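## Task

Change the state of the switches at A1, A4, B3, B4, C1, C2, C3 and C4; if any switch is in the wrong state at the end, the task fails. Row letters start from the row farthest from the robot, column numbers start from the robot's left, and both labels are printed on the panel. A switch's lamp glows when the half of the rocker carrying it is pressed down. A switch only counts if it stays in its new state on its own, without the robot holding it.

## Robot and tools

Robot: two Kinova Gen3 seven-joint arms, left_arm and right_arm, each ending in a Robotiq 2F-85 parallel gripper. The names are labels only, not image sides. Bases in the scene frame: left_arm at (-0.029, +0.380, 0) m, quat_wxyz (+0.999, 0, 0, -0.053); right_arm at (-0.043, -0.347, 0) m, quat_wxyz (+0.999, 0, 0, +0.049).

Scene frame: origin on the table top midway between the arms, +x out over the table (away from the robot), +z up, left_arm on the +y side. Gripper frame: fingers point along its +z, pads close along its y. end_effector_position is the midpoint between closed pads; closed fingertips reach about 19 mm past it (6 mm when fully open), and closing pushes the tips about 13 mm farther out, so leave that gap above a surface. Reported hand positions can be slightly off, more at long reach.

Row format (used by both motion tools): 18 numbers, always both arms even if one is idle. Order: left_arm x, y, z, qw, qx, qy, qz, left_gripper position, speed, then the same nine for right_arm and right_gripper. x, y, z are an absolute target position in metres in the scene frame; qw, qx, qy, qz an absolute orientation, w first, same frame. Gripper position is in [-1, 1]: +1 fully open (85 mm), 0 about 41 mm, pads touch near -0.8, -1 closes until blocked. Gripper speed in [-1, 1]: about 20 mm/s at -1, 85 at 0, 150 at +1. To keep an arm still, resend its last reported pose in full plus its current gripper numbers; a 0 in the gripper slots is a real command. Reuse your own fixed quaternion rather than the drifting reported one.

execute_actions(actions): a list of actions; each action is a table of up to 15 rows, one row per 1/30 s step, the last row held to fill 15 steps (0.5 s). An empty list just returns the current state and images. Each target must lie within 0.6 m of that gripper's current position along each of the gripper's own axes, or the action is refused for both arms; a malformed action, or a first action failing that test, rejects the whole call. Every step the commanded pose is clipped to 70 mm and 16 degrees from the measured pose, so far targets take several actions; position wins over orientation when both cannot be met.

move(target, speed, blocking): target is one 18-number row of absolute poses; each gripper follows a straight line there, both finishing together, lasting 0.5 to 10 s. speed is the path top speed in m/s, 0.002 to 0.5 (default 0.25); rotation is capped at twice that in rad/s. Gripper numbers are applied at the start. Paths ignore obstacles and the other arm, and the hand can lag, stray or overshoot speed near full reach. Faster contact and targets deeper past a surface press harder. blocking=false returns after 0.5 s while motion continues; then use wait or stop before sending anything else.

wait(seconds): 0 to 10; lets time pass with last commands held, returning early if a move ends. stop(): brakes a running move (needs room); fingers keep moving. zoom_image(camera, region): closer crop of cam_high, cam_low, cam_left_wrist or cam_right_wrist; region [x0, y0, x1, y1] in pixels, at most 504 by 504. read_manual(section): licence texts only. finished_scene(scene): ends scene 1 or 2 after the last command has been held; irreversible, reports success and gives the next task. Replying with no tool call ends everything.

Results: a state line per arm with gripper position and quat_wxyz; Hand target lines show where each controller is steering; position_measured_pct is about 50 - 50 x the finger position (0 = open; stopping under 90 short of the request means something is held or blocking, about 90 means pads met). Joint positions and torques, step readings with HELD marks when an arm's row was held back, and images from the four cameras. A move adds a move: line with its ending (done, off_target, moving, held, fault) and limits (paced = target clipped; held = some steps blocked, after which the arm can jump faster). Pose unreachable means a clearance check altered that arm's command. MOTOR HOT warns from 60 °C; at 75 °C an OVER-TEMPERATURE FAULT lets the arm sag.

Avoid: driving into the panel fast or far past contact (a joint torque at its load limit, 49.6 N m for the big joints and 31.2 N m for the wrist joints, freezes that arm 10 s and drops the rest of the call); arm-to-arm contact; slams, drops and very hard pushes. For switches, press the unlit or chosen half of each rocker with the tips, lightly, then lift off and check the lamps in the images before finishing.

Each tool is called after "Call:" by a JSON object that holds its "method" and its "body".

## Session

Call:
{"method": "execute_actions", "body": {"actions": []}}

Scene clock: 0.00 s.
left_arm: end_effector_position=(+0.4170, +0.3318, +0.1974) position_measured_pct=0.0 end_effector_quat_wxyz=(-0.002, +0.053, +0.999, -0.001) | right_arm: end_effector_position=(+0.3292, -0.2307, +0.1835) position_measured_pct=0.0 end_effector_quat_wxyz=(+0.053, +0.757, +0.645, -0.091)
Joint positions: left_arm=[-0.054  0.435 -0.001  1.661  0.003  1.05   1.514] | right_arm=[-0.753  0.468  0.531  1.77  -0.077  1.1   -0.473]
Joint velocities: left_arm=[-0. -0. -0. -0. -0.  0.  0.] | right_arm=[ 0.    -0.     0.001 -0.     0.001 -0.002  0.   ]
Joint torques (N m, as the joint torque sensors report them, + toward a larger angle): no reading
Motor temperatures (°C, as the motors report them): left_arm=[35 36 35 33 42 38 53] | right_arm=[43 39 31 37 36 41 40]
Hand target (left_arm): +0.417, +0.332, +0.197; -0.002, +0.053, +0.999, -0.001
Hand target (right_arm): +0.329, -0.231, +0.184; +0.053, +0.757, +0.645, -0.091

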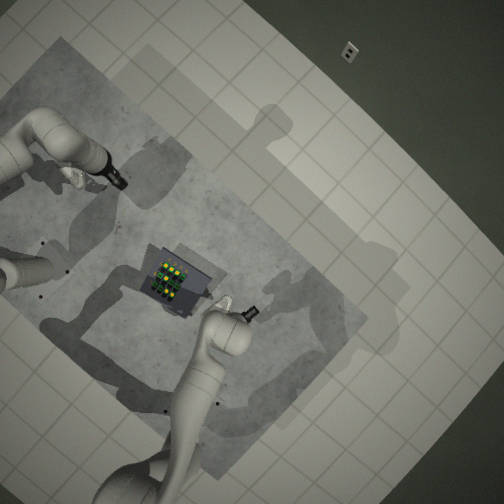

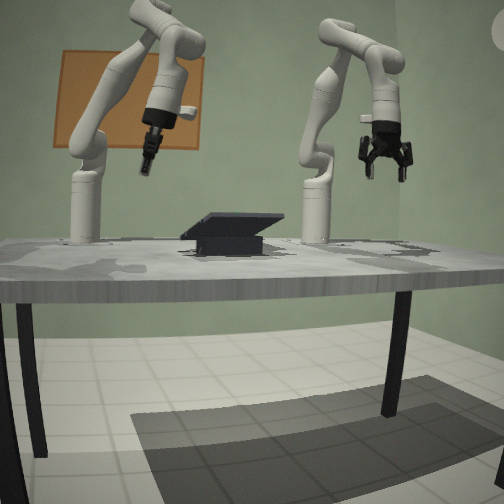

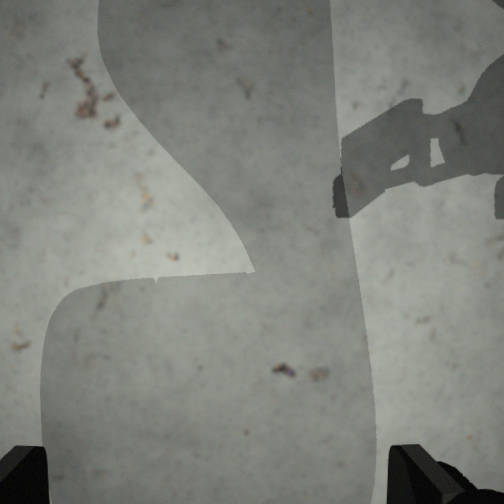

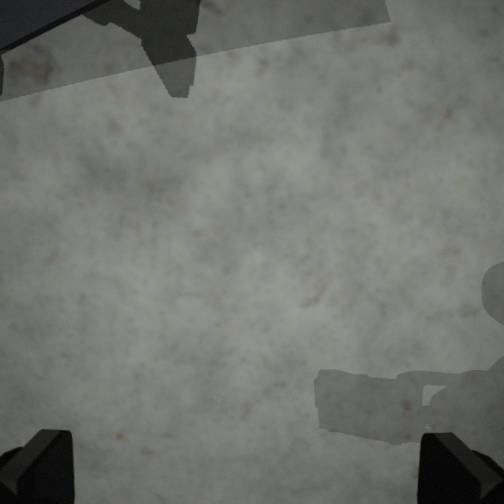

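Call:
{"method": "zoom_image", "body": {"camera": "cam_high", "region": [120, 230, 240, 330]}}

Region (120, 230, 240, 330) of cam_high's 504x504 image, scaled by 4.200, with more detail than that image has.

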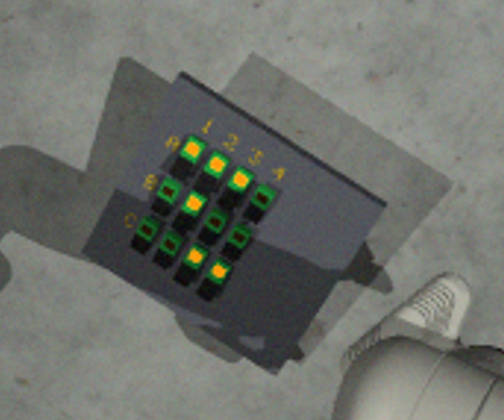

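Call:
{"method": "move", "body": {"target": [0.417,0.3318,0.1974,-0.002,0.053,0.999,-0.001,1,0, 0.21,-0.02,0.25,0,1,0,0,-1,1], "speed": 0.4}}

Scene clock: 2.97 s.
left_arm: end_effector_position=(+0.4170, +0.3318, +0.1974) position_measured_pct=0.0 end_effector_quat_wxyz=(-0.002, +0.053, +0.999, -0.001) | right_arm: end_effector_position=(+0.2098, -0.0209, +0.2499) position_measured_pct=91.7 end_effector_quat_wxyz=(-0.000, +1.000, -0.001, -0.001)
Joint positions: left_arm=[-0.054  0.435 -0.001  1.661  0.003  1.05   1.514] | right_arm=[-1.455  0.378  0.811  1.704 -0.294  1.186 -2.236]
Joint velocities: left_arm=[-0.    -0.001 -0.001 -0.001  0.     0.001  0.   ] | right_arm=[-0.009 -0.001 -0.011 -0.     0.003 -0.002 -0.004]
Joint torques (N m, as the joint torque sensors report them, + toward a larger angle): left_arm=[ -0.17 -15.97   0.76  -8.28  -0.03   0.08   0.14] | right_arm=[  0.02 -12.49   2.97  -7.44  -0.21   0.18   0.32]
Motor temperatures (°C, as the motors report them): left_arm=[35 36 35 33 42 38 53] | right_arm=[43 39 31 37 36 41 40]
Hand target (left_arm): +0.417, +0.332, +0.197; -0.002, +0.053, +0.999, -0.001
Hand target (right_arm): +0.209, -0.021, +0.250; -0.000, +1.000, +0.000, -0.001
Off the commanded pose (left_arm): 0.000 m, 0 deg.
Off the commanded pose (right_arm): 0.001 m, 0 deg.
move: done

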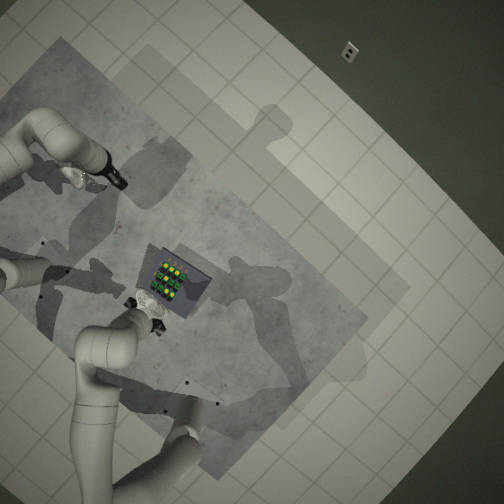

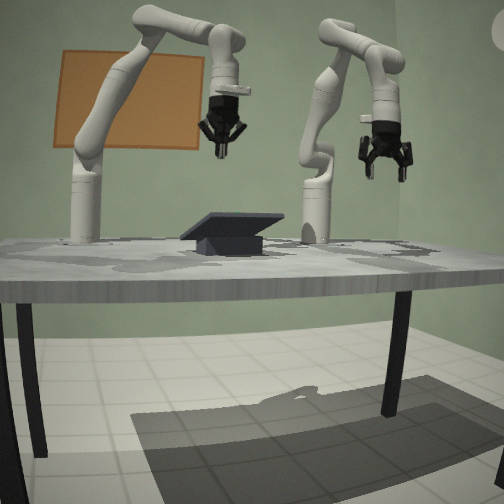

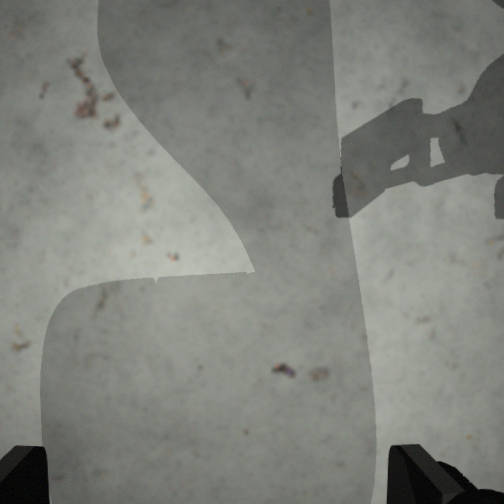

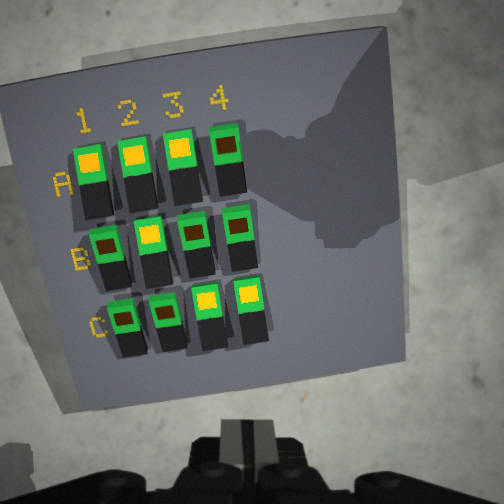

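Call:
{"method": "move", "body": {"target": [0.417,0.3318,0.1974,-0.002,0.053,0.999,-0.001,1,0, 0.217,-0.024,0.12,0,0.997,0.078,0,-1,1], "speed": 0.3}}

Scene clock: 4.60 s.
left_arm: end_effector_position=(+0.4170, +0.3318, +0.1974) position_measured_pct=0.0 end_effector_quat_wxyz=(-0.002, +0.053, +0.999, -0.001) | right_arm: end_effector_position=(+0.2169, -0.0233, +0.1202) position_measured_pct=91.7 end_effector_quat_wxyz=(-0.000, +0.997, +0.078, +0.000)
Joint positions: left_arm=[-0.054  0.435 -0.001  1.661  0.003  1.05   1.514] | right_arm=[-1.312  0.564  0.66   1.907 -0.463  0.826 -1.916]
Joint velocities: left_arm=[ 0.    -0.001  0.001  0.     0.     0.     0.001] | right_arm=[ 0.003  0.004  0.003 -0.     0.     0.001  0.001]
Joint torques (N m, as the joint torque sensors report them, + toward a larger angle): left_arm=[ -0.32 -15.93   0.83  -8.37  -0.12   0.07   0.16] | right_arm=[ -0.44 -15.03   3.34  -5.58  -0.18   0.27   0.08]
Motor temperatures (°C, as the motors report them): left_arm=[35 36 35 33 42 38 53] | right_arm=[43 39 31 37 36 41 40]
Hand target (left_arm): +0.417, +0.332, +0.197; -0.002, +0.053, +0.999, -0.001
Hand target (right_arm): +0.217, -0.023, +0.120; -0.000, +0.997, +0.078, +0.000
Off the commanded pose (left_arm): 0.000 m, 0 deg.
Off the commanded pose (right_arm): 0.001 m, 0 deg.
move: done

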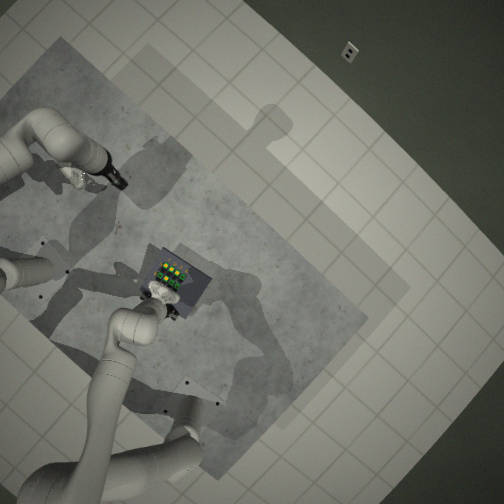

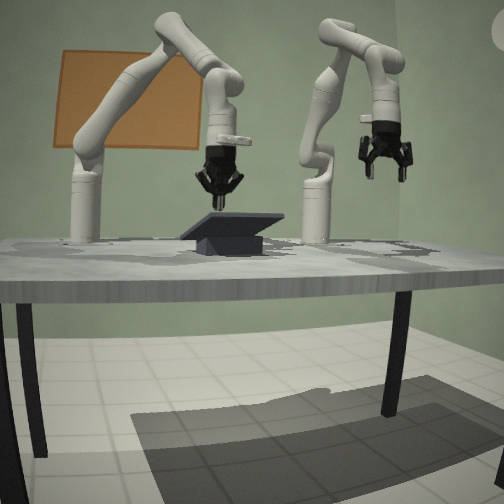

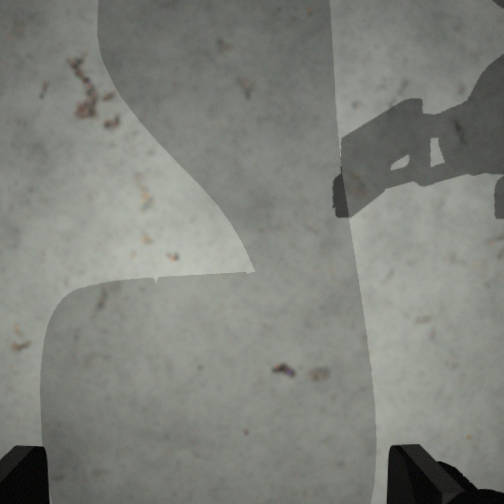

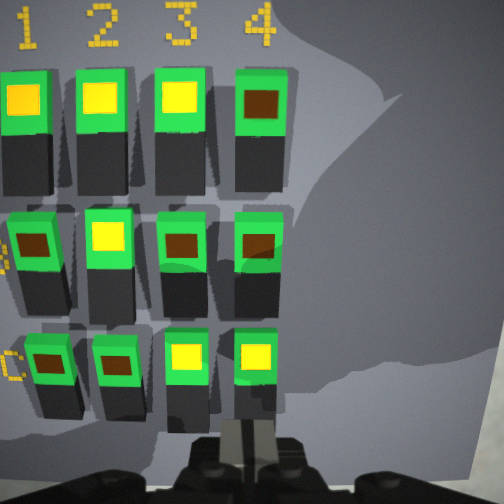

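Call:
{"method": "move", "body": {"target": [0.417,0.3318,0.1974,-0.002,0.053,0.999,-0.001,1,0, 0.2125,-0.027,0.086,0,0.997,0.078,0,-1,1], "speed": 0.1}}

Scene clock: 5.77 s.
left_arm: end_effector_position=(+0.4170, +0.3318, +0.1974) position_measured_pct=0.0 end_effector_quat_wxyz=(-0.002, +0.053, +0.999, -0.001) | right_arm: end_effector_position=(+0.2124, -0.0267, +0.0861) position_measured_pct=91.7 end_effector_quat_wxyz=(-0.000, +0.997, +0.078, +0.000)
Joint positions: left_arm=[-0.054  0.435 -0.001  1.661  0.003  1.05   1.514] | right_arm=[-1.28   0.616  0.609  1.959 -0.522  0.726 -1.869]
Joint velocities: left_arm=[ 0.     0.002 -0.001  0.001 -0.001  0.     0.   ] | right_arm=[ 0.003  0.004  0.002  0.001 -0.001  0.001  0.001]
Joint torques (N m, as the joint torque sensors report them, + toward a larger angle): left_arm=[ -0.54 -15.98   0.8   -8.22  -0.04   0.11   0.15] | right_arm=[ -0.29 -14.92   3.53  -4.67  -0.16   0.23   0.02]
Motor temperatures (°C, as the motors report them): left_arm=[35 37 35 33 42 38 53] | right_arm=[43 39 31 37 36 41 40]
Hand target (left_arm): +0.417, +0.332, +0.197; -0.002, +0.053, +0.999, -0.001
Hand target (right_arm): +0.213, -0.027, +0.086; -0.000, +0.997, +0.078, -0.000
Off the commanded pose (left_arm): 0.000 m, 0 deg.
Off the commanded pose (right_arm): 0.000 m, 0 deg.
move: done

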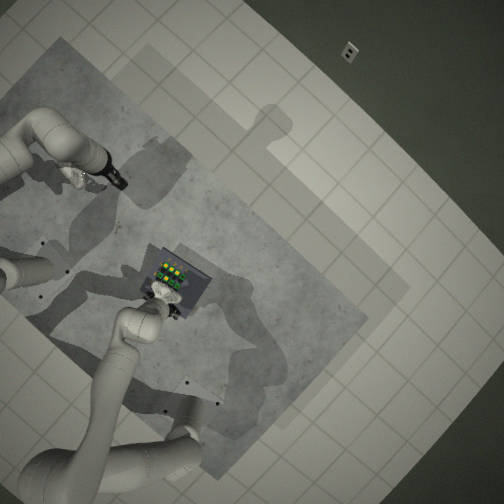

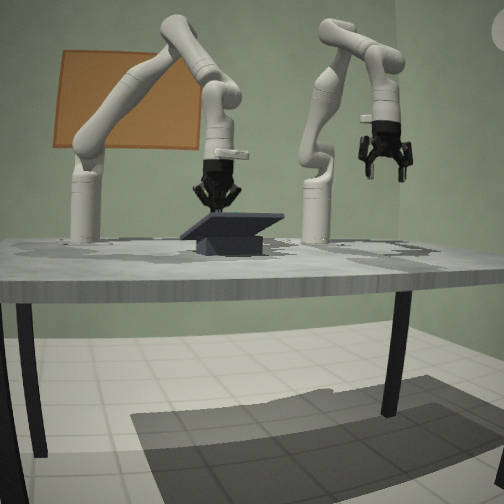

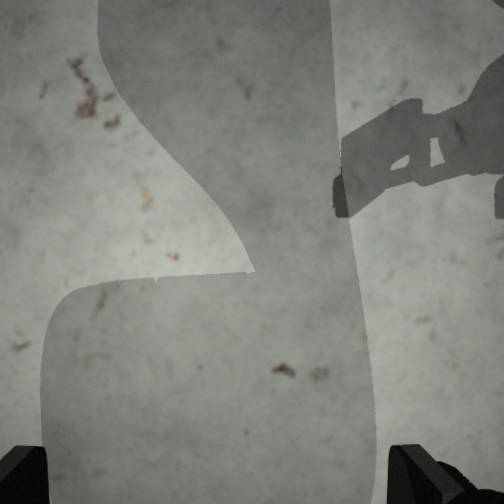

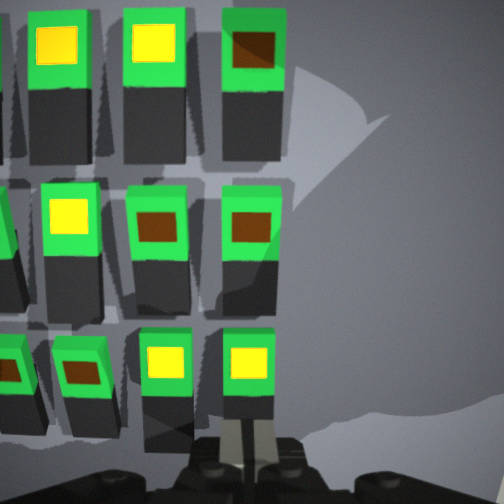

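Aligned. Press slowly, shifting a bit back.

Call:
{"method": "move", "body": {"target": [0.417,0.3318,0.1974,-0.002,0.053,0.999,-0.001,1,0, 0.2105,-0.0273,0.07,0,0.997,0.078,0,-1,1], "speed": 0.03}}

Scene clock: 6.67 s.
left_arm: end_effector_position=(+0.4170, +0.3318, +0.1974) position_measured_pct=0.0 end_effector_quat_wxyz=(-0.002, +0.053, +0.999, -0.001) | right_arm: end_effector_position=(+0.2113, -0.0269, +0.0767) position_measured_pct=91.7 end_effector_quat_wxyz=(-0.005, +0.997, +0.077, +0.001)
Joint positions: left_arm=[-0.054  0.435 -0.001  1.661  0.003  1.05   1.514] | right_arm=[-1.263  0.626  0.586  1.978 -0.548  0.688 -1.847]
Joint velocities: left_arm=[ 0.    -0.001 -0.    -0.001 -0.001 -0.    -0.001] | right_arm=[ 0.004 -0.001 -0.003  0.     0.002 -0.002 -0.003]
Joint torques (N m, as the joint torque sensors report them, + toward a larger angle): left_arm=[ -0.41 -15.97   0.75  -8.33  -0.01   0.11   0.13] | right_arm=[-1.31 -2.75 -0.93 -5.15 -1.84 -3.2   0.25]
Motor temperatures (°C, as the motors report them): left_arm=[35 37 35 33 42 38 53] | right_arm=[43 39 31 37 36 41 40]
Hand target (left_arm): +0.417, +0.332, +0.197; -0.002, +0.053, +0.999, -0.001
Hand target (right_arm): +0.210, -0.027, +0.070; -0.000, +0.997, +0.078, -0.000
Off the commanded pose (left_arm): 0.000 m, 0 deg.
Off the commanded pose (right_arm): 0.007 m, 1 deg.
move: off_target (right_arm)

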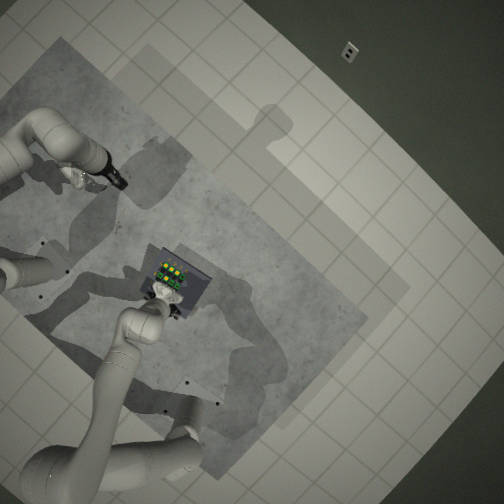

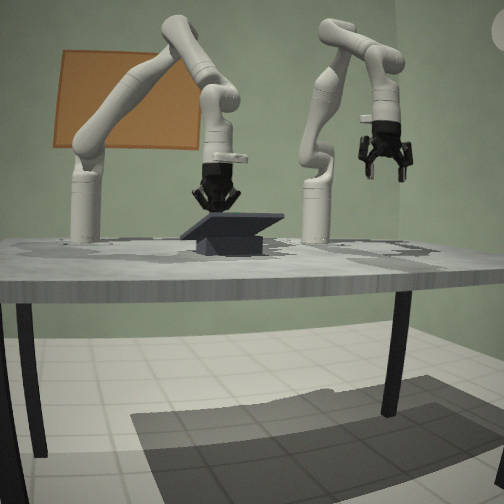

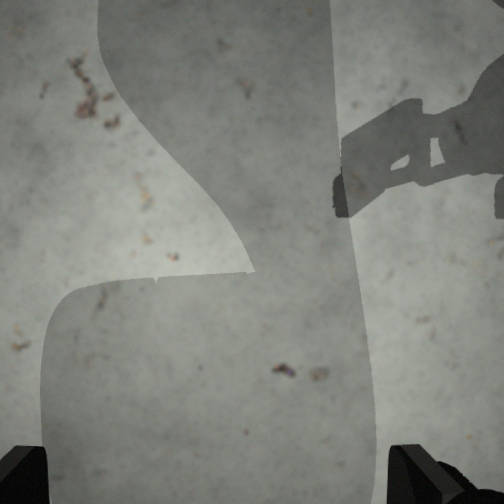

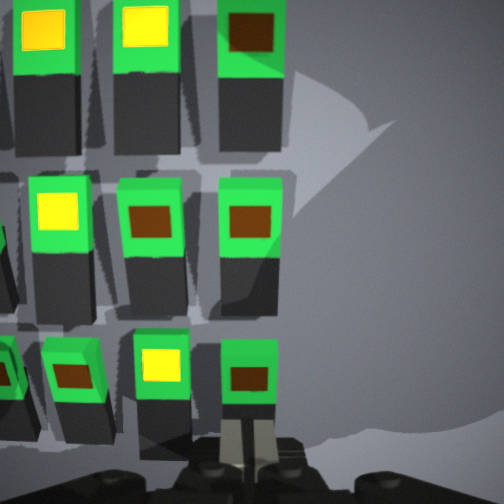

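Call:
{"method": "execute_actions", "body": {"actions": [[[0.417,0.3318,0.1974,-0.002,0.053,0.999,-0.001,1,0, 0.2105,-0.027,0.089,0,0.997,0.078,0,-1,1]],[[0.417,0.3318,0.1974,-0.002,0.053,0.999,-0.001,1,0, 0.2065,-0.0055,0.089,0,0.997,0.078,0,-1,1]],[[0.417,0.3318,0.1974,-0.002,0.053,0.999,-0.001,1,0, 0.2065,-0.0055,0.083,0,0.997,0.078,0,-1,1]],[[0.417,0.3318,0.1974,-0.002,0.053,0.999,-0.001,1,0, 0.2065,-0.0055,0.075,0,0.997,0.078,0,-1,1]]]}}

Scene clock: 9.03 s.
left_arm: end_effector_position=(+0.4170, +0.3318, +0.1974) position_measured_pct=0.0 end_effector_quat_wxyz=(-0.002, +0.053, +0.999, -0.001) | right_arm: end_effector_position=(+0.2061, -0.0052, +0.0764) position_measured_pct=91.7 end_effector_quat_wxyz=(-0.001, +0.997, +0.078, -0.000)
Joint positions: left_arm=[-0.054  0.435 -0.001  1.661  0.003  1.05   1.514] | right_arm=[-1.301  0.654  0.59   1.924 -0.54   0.725 -1.903]
Joint velocities: left_arm=[ 0.    -0.001  0.    -0.    -0.     0.    -0.001] | right_arm=[-0.    -0.     0.001  0.     0.001 -0.     0.   ]
Joint torques (N m, as the joint torque sensors report them, + toward a larger angle): left_arm=[ -0.24 -15.96   0.8   -8.26   0.02   0.15   0.12] | right_arm=[  0.19 -13.17   3.1   -4.92  -0.36  -0.64   0.19]
Motor temperatures (°C, as the motors report them): left_arm=[35 37 35 33 42 38 53] | right_arm=[43 39 31 37 36 41 40]
Hand target (left_arm): +0.417, +0.332, +0.197; -0.002, +0.053, +0.999, -0.001
Hand target (right_arm): +0.206, -0.005, +0.075; -0.000, +0.997, +0.078, -0.000
Off the commanded pose (left_arm): 0.000 m, 0 deg.
Off the commanded pose (right_arm): 0.002 m, 0 deg.
Step readings (end_effector_position; steps 1 to 15: 1st action; 16 to 30: 2nd action; 31 to 45: 3rd action; 46 to 60: 4th action):
0: left_arm (+0.4170, +0.3318, +0.1974) | right_arm (+0.2113, -0.0269, +0.0767)
1: left_arm (+0.4170, +0.3318, +0.1974) | right_arm (+0.2112, -0.0267, +0.0773)
2: left_arm (+0.4170, +0.3318, +0.1974) | right_arm (+0.2107, -0.0258, +0.0791)
4: left_arm (+0.4170, +0.3318, +0.1974) | right_arm (+0.2099, -0.0246, +0.0878)
8: left_arm (+0.4170, +0.3318, +0.1974) | right_arm (+0.2112, -0.0276, +0.0892)
15: left_arm (+0.4170, +0.3318, +0.1974) | right_arm (+0.2105, -0.0271, +0.0890)
16: left_arm (+0.4170, +0.3318, +0.1974) | right_arm (+0.2103, -0.0267, +0.0889)
17: left_arm (+0.4170, +0.3318, +0.1974) | right_arm (+0.2095, -0.0244, +0.0886)
19: left_arm (+0.4170, +0.3318, +0.1974) | right_arm (+0.2068, -0.0133, +0.0883)
23: left_arm (+0.4170, +0.3318, +0.1974) | right_arm (+0.2066, -0.0057, +0.0894)
30: left_arm (+0.4170, +0.3318, +0.1974) | right_arm (+0.2065, -0.0055, +0.0891)
31: left_arm (+0.4170, +0.3318, +0.1974) | right_arm (+0.2066, -0.0057, +0.0884)
32: left_arm (+0.4170, +0.3318, +0.1974) | right_arm (+0.2071, -0.0061, +0.0857)
34: left_arm (+0.4170, +0.3318, +0.1974) | right_arm (+0.2064, -0.0056, +0.0833)
38: left_arm (+0.4170, +0.3318, +0.1974) | right_arm (+0.2064, -0.0053, +0.0831)
45: left_arm (+0.4170, +0.3318, +0.1974) | right_arm (+0.2065, -0.0055, +0.0830)
46: left_arm (+0.4170, +0.3318, +0.1974) | right_arm (+0.2067, -0.0057, +0.0824)
47: left_arm (+0.4170, +0.3318, +0.1974) | right_arm (+0.2073, -0.0061, +0.0794)
49: left_arm (+0.4170, +0.3318, +0.1974) | right_arm (+0.2063, -0.0057, +0.0767)
53: left_arm (+0.4170, +0.3318, +0.1974) | right_arm (+0.2061, -0.0052, +0.0764)
60: end_effector_position above

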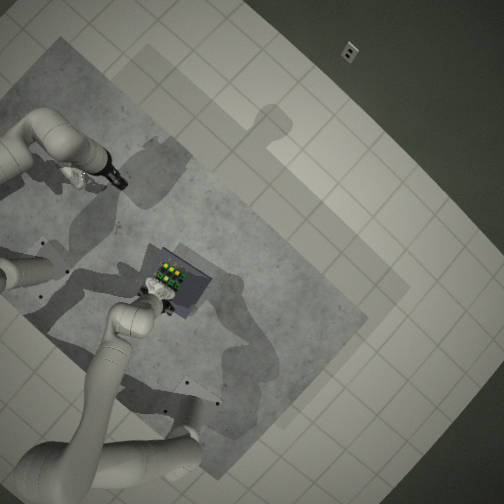

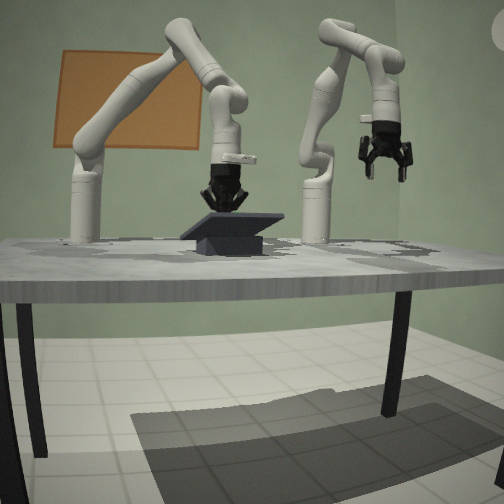

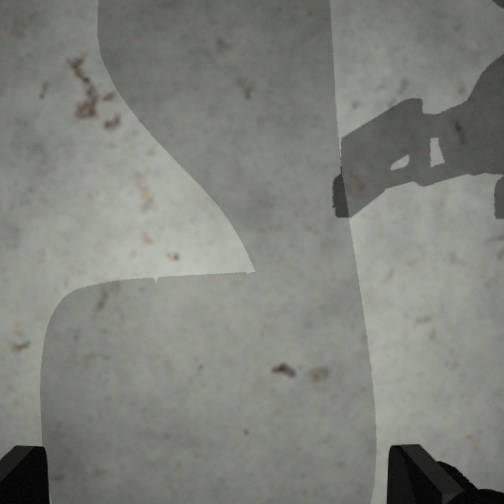

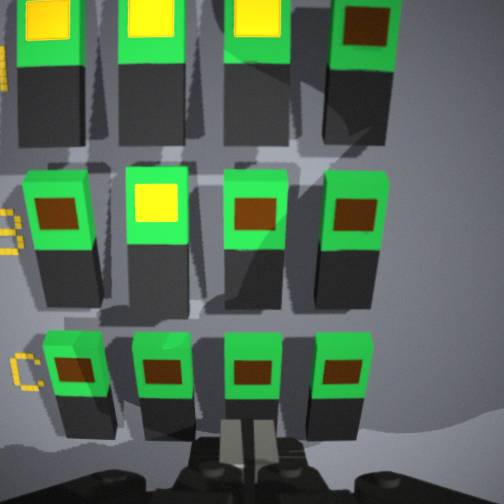

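Call:
{"method": "execute_actions", "body": {"actions": [[[0.417,0.3318,0.1974,-0.002,0.053,0.999,-0.001,1,0, 0.2065,-0.0055,0.096,0,0.997,0.078,0,-1,1]],[[0.417,0.3318,0.1974,-0.002,0.053,0.999,-0.001,1,0, 0.2168,0.0165,0.096,0,0.997,0.078,0,-1,1]],[[0.417,0.3318,0.1974,-0.002,0.053,0.999,-0.001,1,0, 0.2168,0.0165,0.089,0,0.997,0.078,0,-1,1]],[[0.417,0.3318,0.1974,-0.002,0.053,0.999,-0.001,1,0, 0.2168,0.0165,0.081,0,0.997,0.078,0,-1,1]]]}}

Scene clock: 11.67 s.
left_arm: end_effector_position=(+0.4170, +0.3318, +0.1974) position_measured_pct=0.0 end_effector_quat_wxyz=(-0.002, +0.053, +0.999, -0.001) | right_arm: end_effector_position=(+0.2177, +0.0166, +0.0835) position_measured_pct=91.7 end_effector_quat_wxyz=(-0.002, +0.997, +0.077, +0.001)
Joint positions: left_arm=[-0.054  0.435 -0.001  1.661  0.003  1.05   1.514] | right_arm=[-1.3    0.68   0.6    1.837 -0.528  0.785 -1.935]
Joint velocities: left_arm=[ 0.    -0.001 -0.    -0.    -0.    -0.     0.   ] | right_arm=[ 0.002 -0.001 -0.002  0.     0.003 -0.001 -0.002]
Joint torques (N m, as the joint torque sensors report them, + toward a larger angle): left_arm=[ -0.23 -15.75   0.74  -8.38   0.02   0.04   0.12] | right_arm=[ -0.99 -12.47   1.96  -5.    -0.58  -0.87   0.29]
Motor temperatures (°C, as the motors report them): left_arm=[35 37 35 33 42 38 53] | right_arm=[43 39 31 37 36 41 40]
Hand target (left_arm): +0.417, +0.332, +0.197; -0.002, +0.053, +0.999, -0.001
Hand target (right_arm): +0.217, +0.017, +0.081; -0.000, +0.997, +0.078, -0.000
Off the commanded pose (left_arm): 0.000 m, 0 deg.
Off the commanded pose (right_arm): 0.003 m, 0 deg.
Step readings (end_effector_position; steps 1 to 15: 1st action; 16 to 30: 2nd action; 31 to 45: 3rd action; 46 to 60: 4th action):
0: left_arm (+0.4170, +0.3318, +0.1974) | right_arm (+0.2061, -0.0052, +0.0764)
1: left_arm (+0.4170, +0.3318, +0.1974) | right_arm (+0.2060, -0.0050, +0.0770)
2: left_arm (+0.4170, +0.3318, +0.1974) | right_arm (+0.2056, -0.0044, +0.0798)
4: left_arm (+0.4170, +0.3318, +0.1974) | right_arm (+0.2053, -0.0039, +0.0914)
8: left_arm (+0.4170, +0.3318, +0.1974) | right_arm (+0.2073, -0.0064, +0.0956)
15: left_arm (+0.4170, +0.3318, +0.1974) | right_arm (+0.2066, -0.0056, +0.0959)
16: left_arm (+0.4170, +0.3318, +0.1974) | right_arm (+0.2066, -0.0055, +0.0958)
17: left_arm (+0.4170, +0.3318, +0.1974) | right_arm (+0.2071, -0.0043, +0.0955)
19: left_arm (+0.4170, +0.3318, +0.1974) | right_arm (+0.2104, +0.0026, +0.0949)
23: left_arm (+0.4170, +0.3318, +0.1974) | right_arm (+0.2162, +0.0163, +0.0965)
30: left_arm (+0.4170, +0.3318, +0.1974) | right_arm (+0.2167, +0.0166, +0.0962)
31: left_arm (+0.4170, +0.3318, +0.1974) | right_arm (+0.2168, +0.0164, +0.0955)
32: left_arm (+0.4170, +0.3318, +0.1974) | right_arm (+0.2173, +0.0161, +0.0925)
34: left_arm (+0.4170, +0.3318, +0.1974) | right_arm (+0.2167, +0.0164, +0.0893)
38: left_arm (+0.4170, +0.3318, +0.1974) | right_arm (+0.2167, +0.0167, +0.0891)
45: left_arm (+0.4170, +0.3318, +0.1974) | right_arm (+0.2168, +0.0165, +0.0890)
46: left_arm (+0.4170, +0.3318, +0.1974) | right_arm (+0.2170, +0.0163, +0.0883)
47: left_arm (+0.4170, +0.3318, +0.1974) | right_arm (+0.2176, +0.0159, +0.0852)
49: left_arm (+0.4170, +0.3318, +0.1974) | right_arm (+0.2177, +0.0161, +0.0837)
53: left_arm (+0.4170, +0.3318, +0.1974) | right_arm (+0.2177, +0.0166, +0.0835)
60: end_effector_position above

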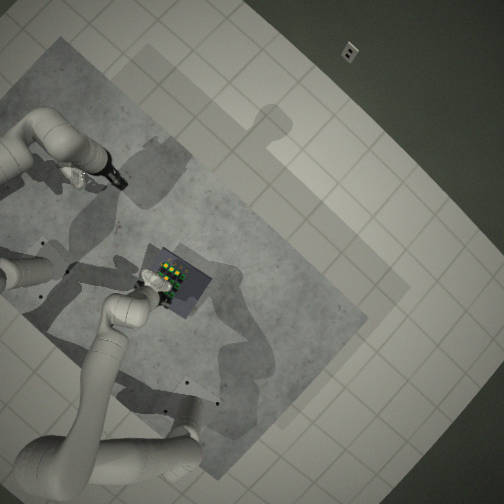

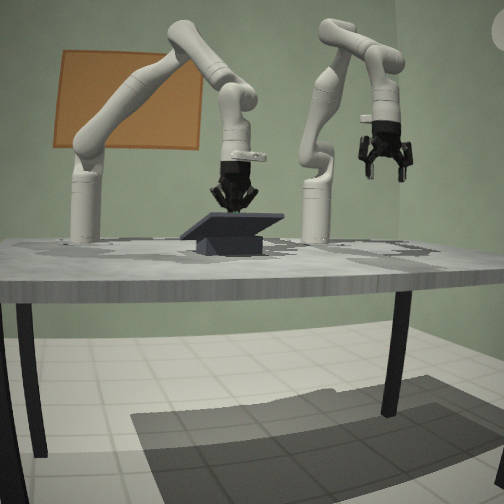

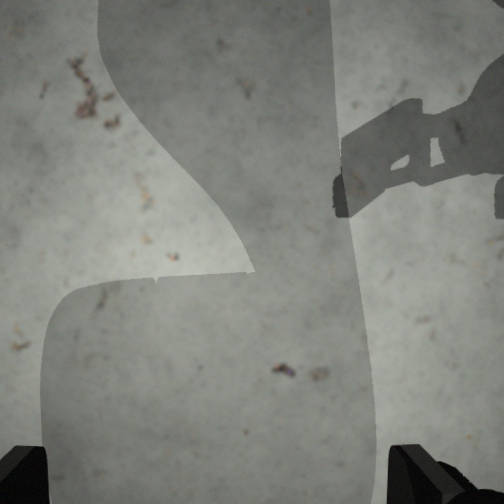

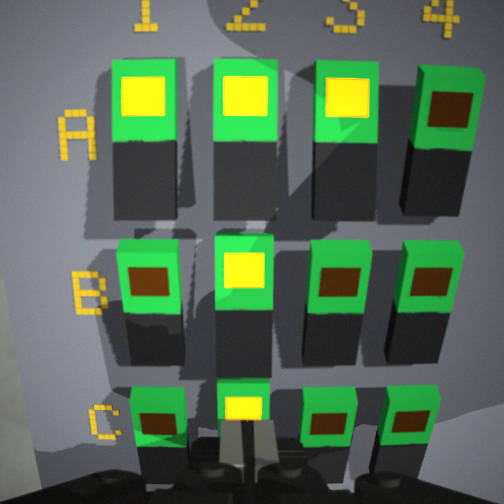

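Call:
{"method": "execute_actions", "body": {"actions": [[[0.417,0.3318,0.1974,-0.002,0.053,0.999,-0.001,1,0, 0.2168,0.0165,0.096,0,0.997,0.078,0,-1,1]],[[0.417,0.3318,0.1974,-0.002,0.053,0.999,-0.001,1,0, 0.2133,0.0387,0.096,0,0.997,0.078,0,-1,1]],[[0.417,0.3318,0.1974,-0.002,0.053,0.999,-0.001,1,0, 0.2133,0.0387,0.089,0,0.997,0.078,0,-1,1]],[[0.417,0.3318,0.1974,-0.002,0.053,0.999,-0.001,1,0, 0.2133,0.0387,0.082,0,0.997,0.078,0,-1,1]],[[0.417,0.3318,0.1974,-0.002,0.053,0.999,-0.001,1,0, 0.2133,0.0387,0.125,0,0.997,0.078,0,-1,1]],[[0.417,0.3318,0.1974,-0.002,0.053,0.999,-0.001,1,0, 0.2706,0.0477,0.125,0,0.997,0.078,0,-1,1]]]}}

Call:
{"method": "zoom_image", "body": {"camera": "cam_high", "region": [120, 230, 240, 330]}}

Scene clock: 15.50 s.
left_arm: end_effector_position=(+0.4170, +0.3318, +0.1974) position_measured_pct=0.0 end_effector_quat_wxyz=(-0.002, +0.053, +0.999, -0.001) | right_arm: end_effector_position=(+0.2697, +0.0486, +0.1257) position_measured_pct=91.7 end_effector_quat_wxyz=(-0.001, +0.997, +0.079, +0.000)
Joint positions: left_arm=[-0.054  0.435 -0.001  1.661  0.003  1.05   1.514] | right_arm=[-1.234  0.718  0.638  1.586 -0.485  1.    -1.957]
Joint velocities: left_arm=[ 0.    -0.001 -0.    -0.001  0.     0.    -0.   ] | right_arm=[ 0.017  0.015  0.006 -0.007 -0.002  0.004  0.003]
Joint torques (N m, as the joint torque sensors report them, + toward a larger angle): left_arm=[ -0.46 -15.93   0.73  -8.19  -0.06   0.09   0.15] | right_arm=[ -0.04 -18.19   4.35  -6.14  -0.05   0.45   0.22]
Motor temperatures (°C, as the motors report them): left_arm=[35 37 35 33 42 38 53] | right_arm=[43 39 31 37 36 41 40]
Hand target (left_arm): +0.417, +0.332, +0.197; -0.002, +0.053, +0.999, -0.001
Hand target (right_arm): +0.271, +0.048, +0.125; +0.000, +0.997, +0.078, +0.000
Off the commanded pose (left_arm): 0.000 m, 0 deg.
Off the commanded pose (right_arm): 0.001 m, 0 deg.
Step readings (end_effector_position; steps 1 to 15: 1st action; 16 to 30: 2nd action; 31 to 45: 3rd action; 46 to 60: 4th action; 61 to 75: 5th action; 76 to 90: 6th action):
0: left_arm (+0.4170, +0.3318, +0.1974) | right_arm (+0.2177, +0.0166, +0.0835)
1: left_arm (+0.4170, +0.3318, +0.1974) | right_arm (+0.2176, +0.0168, +0.0841)
2: left_arm (+0.4170, +0.3318, +0.1974) | right_arm (+0.2169, +0.0174, +0.0869)
4: left_arm (+0.4170, +0.3318, +0.1974) | right_arm (+0.2165, +0.0176, +0.0953)
8: left_arm (+0.4170, +0.3318, +0.1974) | right_arm (+0.2172, +0.0161, +0.0959)
15: left_arm (+0.4170, +0.3318, +0.1974) | right_arm (+0.2168, +0.0164, +0.0960)
16: left_arm (+0.4170, +0.3318, +0.1974) | right_arm (+0.2166, +0.0168, +0.0959)
17: left_arm (+0.4170, +0.3318, +0.1974) | right_arm (+0.2160, +0.0187, +0.0955)
19: left_arm (+0.4170, +0.3318, +0.1974) | right_arm (+0.2138, +0.0289, +0.0951)
23: left_arm (+0.4170, +0.3318, +0.1974) | right_arm (+0.2131, +0.0386, +0.0965)
30: left_arm (+0.4170, +0.3318, +0.1974) | right_arm (+0.2133, +0.0387, +0.0961)
31: left_arm (+0.4170, +0.3318, +0.1974) | right_arm (+0.2134, +0.0385, +0.0954)
32: left_arm (+0.4170, +0.3318, +0.1974) | right_arm (+0.2139, +0.0383, +0.0924)
34: left_arm (+0.4170, +0.3318, +0.1974) | right_arm (+0.2132, +0.0386, +0.0892)
38: left_arm (+0.4170, +0.3318, +0.1974) | right_arm (+0.2132, +0.0389, +0.0891)
45: left_arm (+0.4170, +0.3318, +0.1974) | right_arm (+0.2133, +0.0387, +0.0890)
46: left_arm (+0.4170, +0.3318, +0.1974) | right_arm (+0.2135, +0.0385, +0.0883)
47: left_arm (+0.4170, +0.3318, +0.1974) | right_arm (+0.2140, +0.0382, +0.0853)
49: left_arm (+0.4170, +0.3318, +0.1974) | right_arm (+0.2141, +0.0386, +0.0839)
53: left_arm (+0.4170, +0.3318, +0.1974) | right_arm (+0.2140, +0.0390, +0.0837)
60: left_arm (+0.4170, +0.3318, +0.1974) | right_arm (+0.2140, +0.0390, +0.0837)
61: left_arm (+0.4170, +0.3318, +0.1974) | right_arm (+0.2139, +0.0392, +0.0844)
62: left_arm (+0.4170, +0.3318, +0.1974) | right_arm (+0.2130, +0.0396, +0.0873)
64: left_arm (+0.4170, +0.3318, +0.1974) | right_arm (+0.2115, +0.0405, +0.1030)
68: left_arm (+0.4170, +0.3318, +0.1974) | right_arm (+0.2147, +0.0377, +0.1239)
75: left_arm (+0.4170, +0.3318, +0.1974) | right_arm (+0.2134, +0.0384, +0.1248)
76: left_arm (+0.4170, +0.3318, +0.1974) | right_arm (+0.2138, +0.0384, +0.1247)
77: left_arm (+0.4170, +0.3318, +0.1974) | right_arm (+0.2160, +0.0385, +0.1243)
79: left_arm (+0.4170, +0.3318, +0.1974) | right_arm (+0.2284, +0.0393, +0.1237)
83: left_arm (+0.4170, +0.3318, +0.1974) | right_arm (+0.2635, +0.0442, +0.1254)
90: end_effector_position above

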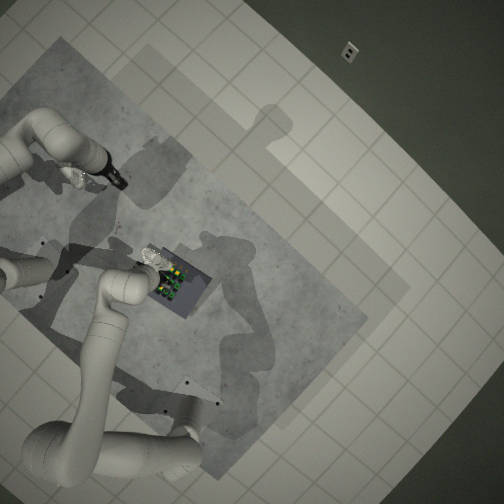

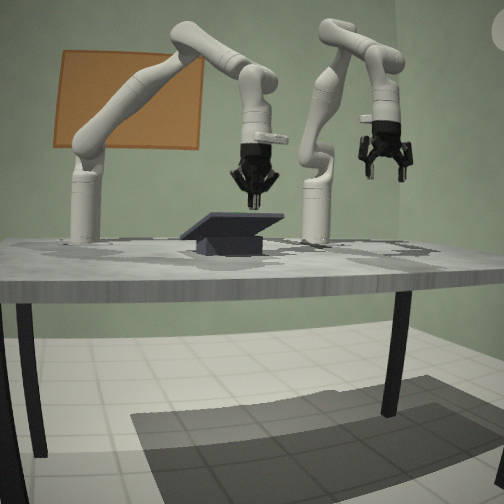

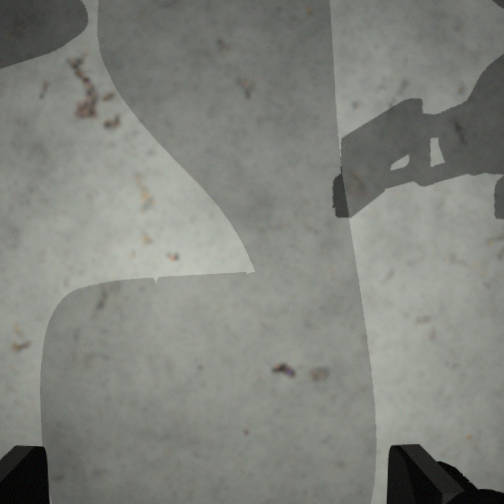

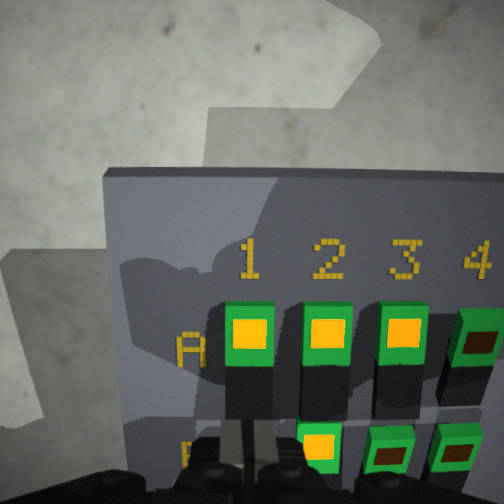

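Region (120, 230, 240, 330) of cam_high's 504x504 image, scaled by 4.200, with more detail than that image has.

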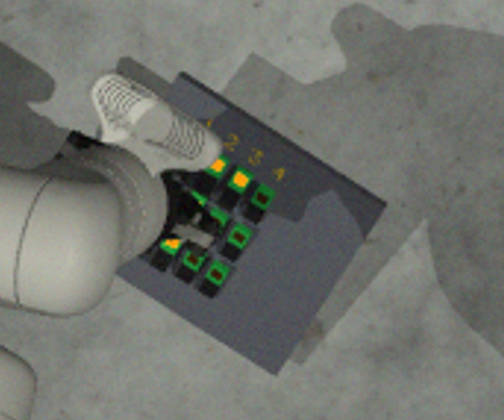

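Call:
{"method": "execute_actions", "body": {"actions": [[[0.417,0.3318,0.1974,-0.002,0.053,0.999,-0.001,1,0, 0.2747,0.0485,0.113,0,0.997,0.078,0,-1,1]],[[0.417,0.3318,0.1974,-0.002,0.053,0.999,-0.001,1,0, 0.2747,0.0485,0.104,0,0.997,0.078,0,-1,1]]]}}

Scene clock: 16.80 s.
left_arm: end_effector_position=(+0.4170, +0.3318, +0.1974) position_measured_pct=0.0 end_effector_quat_wxyz=(-0.002, +0.053, +0.999, -0.001) | right_arm: end_effector_position=(+0.2748, +0.0486, +0.1064) position_measured_pct=91.7 end_effector_quat_wxyz=(-0.001, +0.997, +0.078, +0.000)
Joint positions: left_arm=[-0.054  0.435 -0.001  1.661  0.003  1.05   1.514] | right_arm=[-1.213  0.75   0.62   1.596 -0.507  0.959 -1.936]
Joint velocities: left_arm=[ 0.     0.    -0.    -0.001 -0.     0.001  0.   ] | right_arm=[ 0.001 -0.     0.    -0.     0.001 -0.    -0.   ]
Joint torques (N m, as the joint torque sensors report them, + toward a larger angle): left_arm=[ -0.32 -15.89   0.77  -8.14   0.02   0.09   0.18] | right_arm=[ -0.22 -15.34   3.2   -6.02  -0.59  -0.91   0.17]
Motor temperatures (°C, as the motors report them): left_arm=[35 37 35 33 42 38 53] | right_arm=[43 39 31 37 36 41 40]
Hand target (left_arm): +0.417, +0.332, +0.197; -0.002, +0.053, +0.999, -0.001
Hand target (right_arm): +0.275, +0.049, +0.104; -0.000, +0.997, +0.078, -0.000
Off the commanded pose (left_arm): 0.000 m, 0 deg.
Off the commanded pose (right_arm): 0.002 m, 0 deg.
Step readings (end_effector_position; steps 1 to 15: 1st action; 16 to 30: 2nd action):
0: left_arm (+0.4170, +0.3318, +0.1974) | right_arm (+0.2705, +0.0479, +0.1252)
1: left_arm (+0.4170, +0.3318, +0.1974) | right_arm (+0.2708, +0.0478, +0.1245)
2: left_arm (+0.4170, +0.3318, +0.1974) | right_arm (+0.2723, +0.0476, +0.1215)
4: left_arm (+0.4170, +0.3318, +0.1974) | right_arm (+0.2748, +0.0477, +0.1139)
8: left_arm (+0.4170, +0.3318, +0.1974) | right_arm (+0.2743, +0.0490, +0.1133)
15: left_arm (+0.4170, +0.3318, +0.1974) | right_arm (+0.2747, +0.0486, +0.1130)
16: left_arm (+0.4170, +0.3318, +0.1974) | right_arm (+0.2748, +0.0484, +0.1122)
17: left_arm (+0.4170, +0.3318, +0.1974) | right_arm (+0.2753, +0.0481, +0.1088)
19: left_arm (+0.4170, +0.3318, +0.1974) | right_arm (+0.2748, +0.0483, +0.1065)
23: left_arm (+0.4170, +0.3318, +0.1974) | right_arm (+0.2748, +0.0486, +0.1064)
30: end_effector_position above

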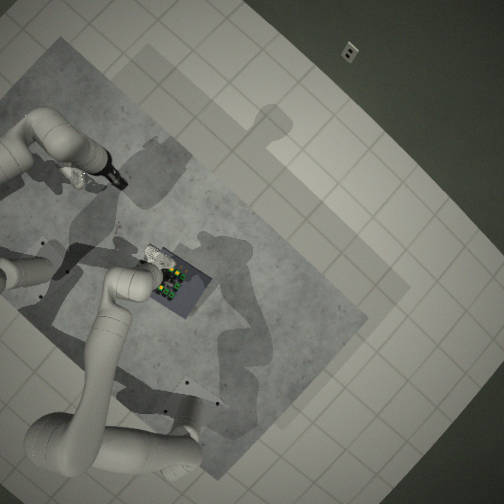

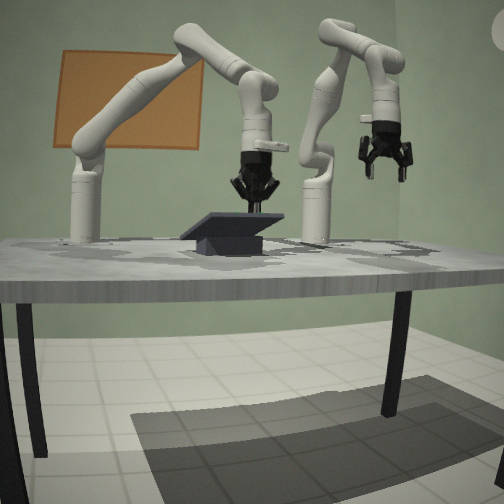

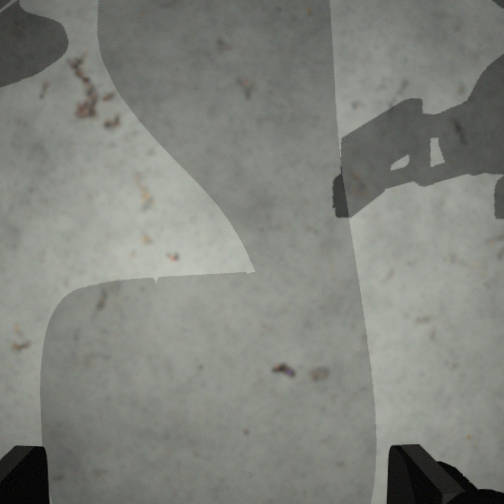

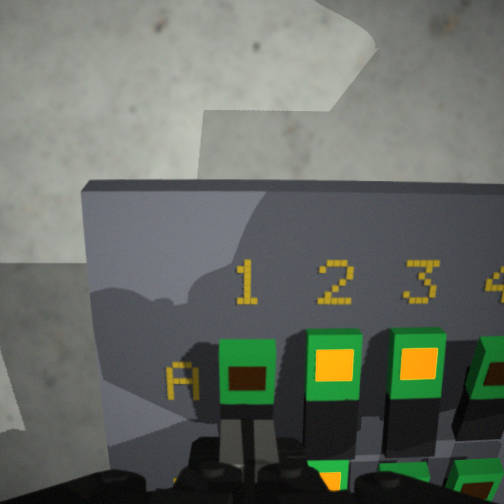

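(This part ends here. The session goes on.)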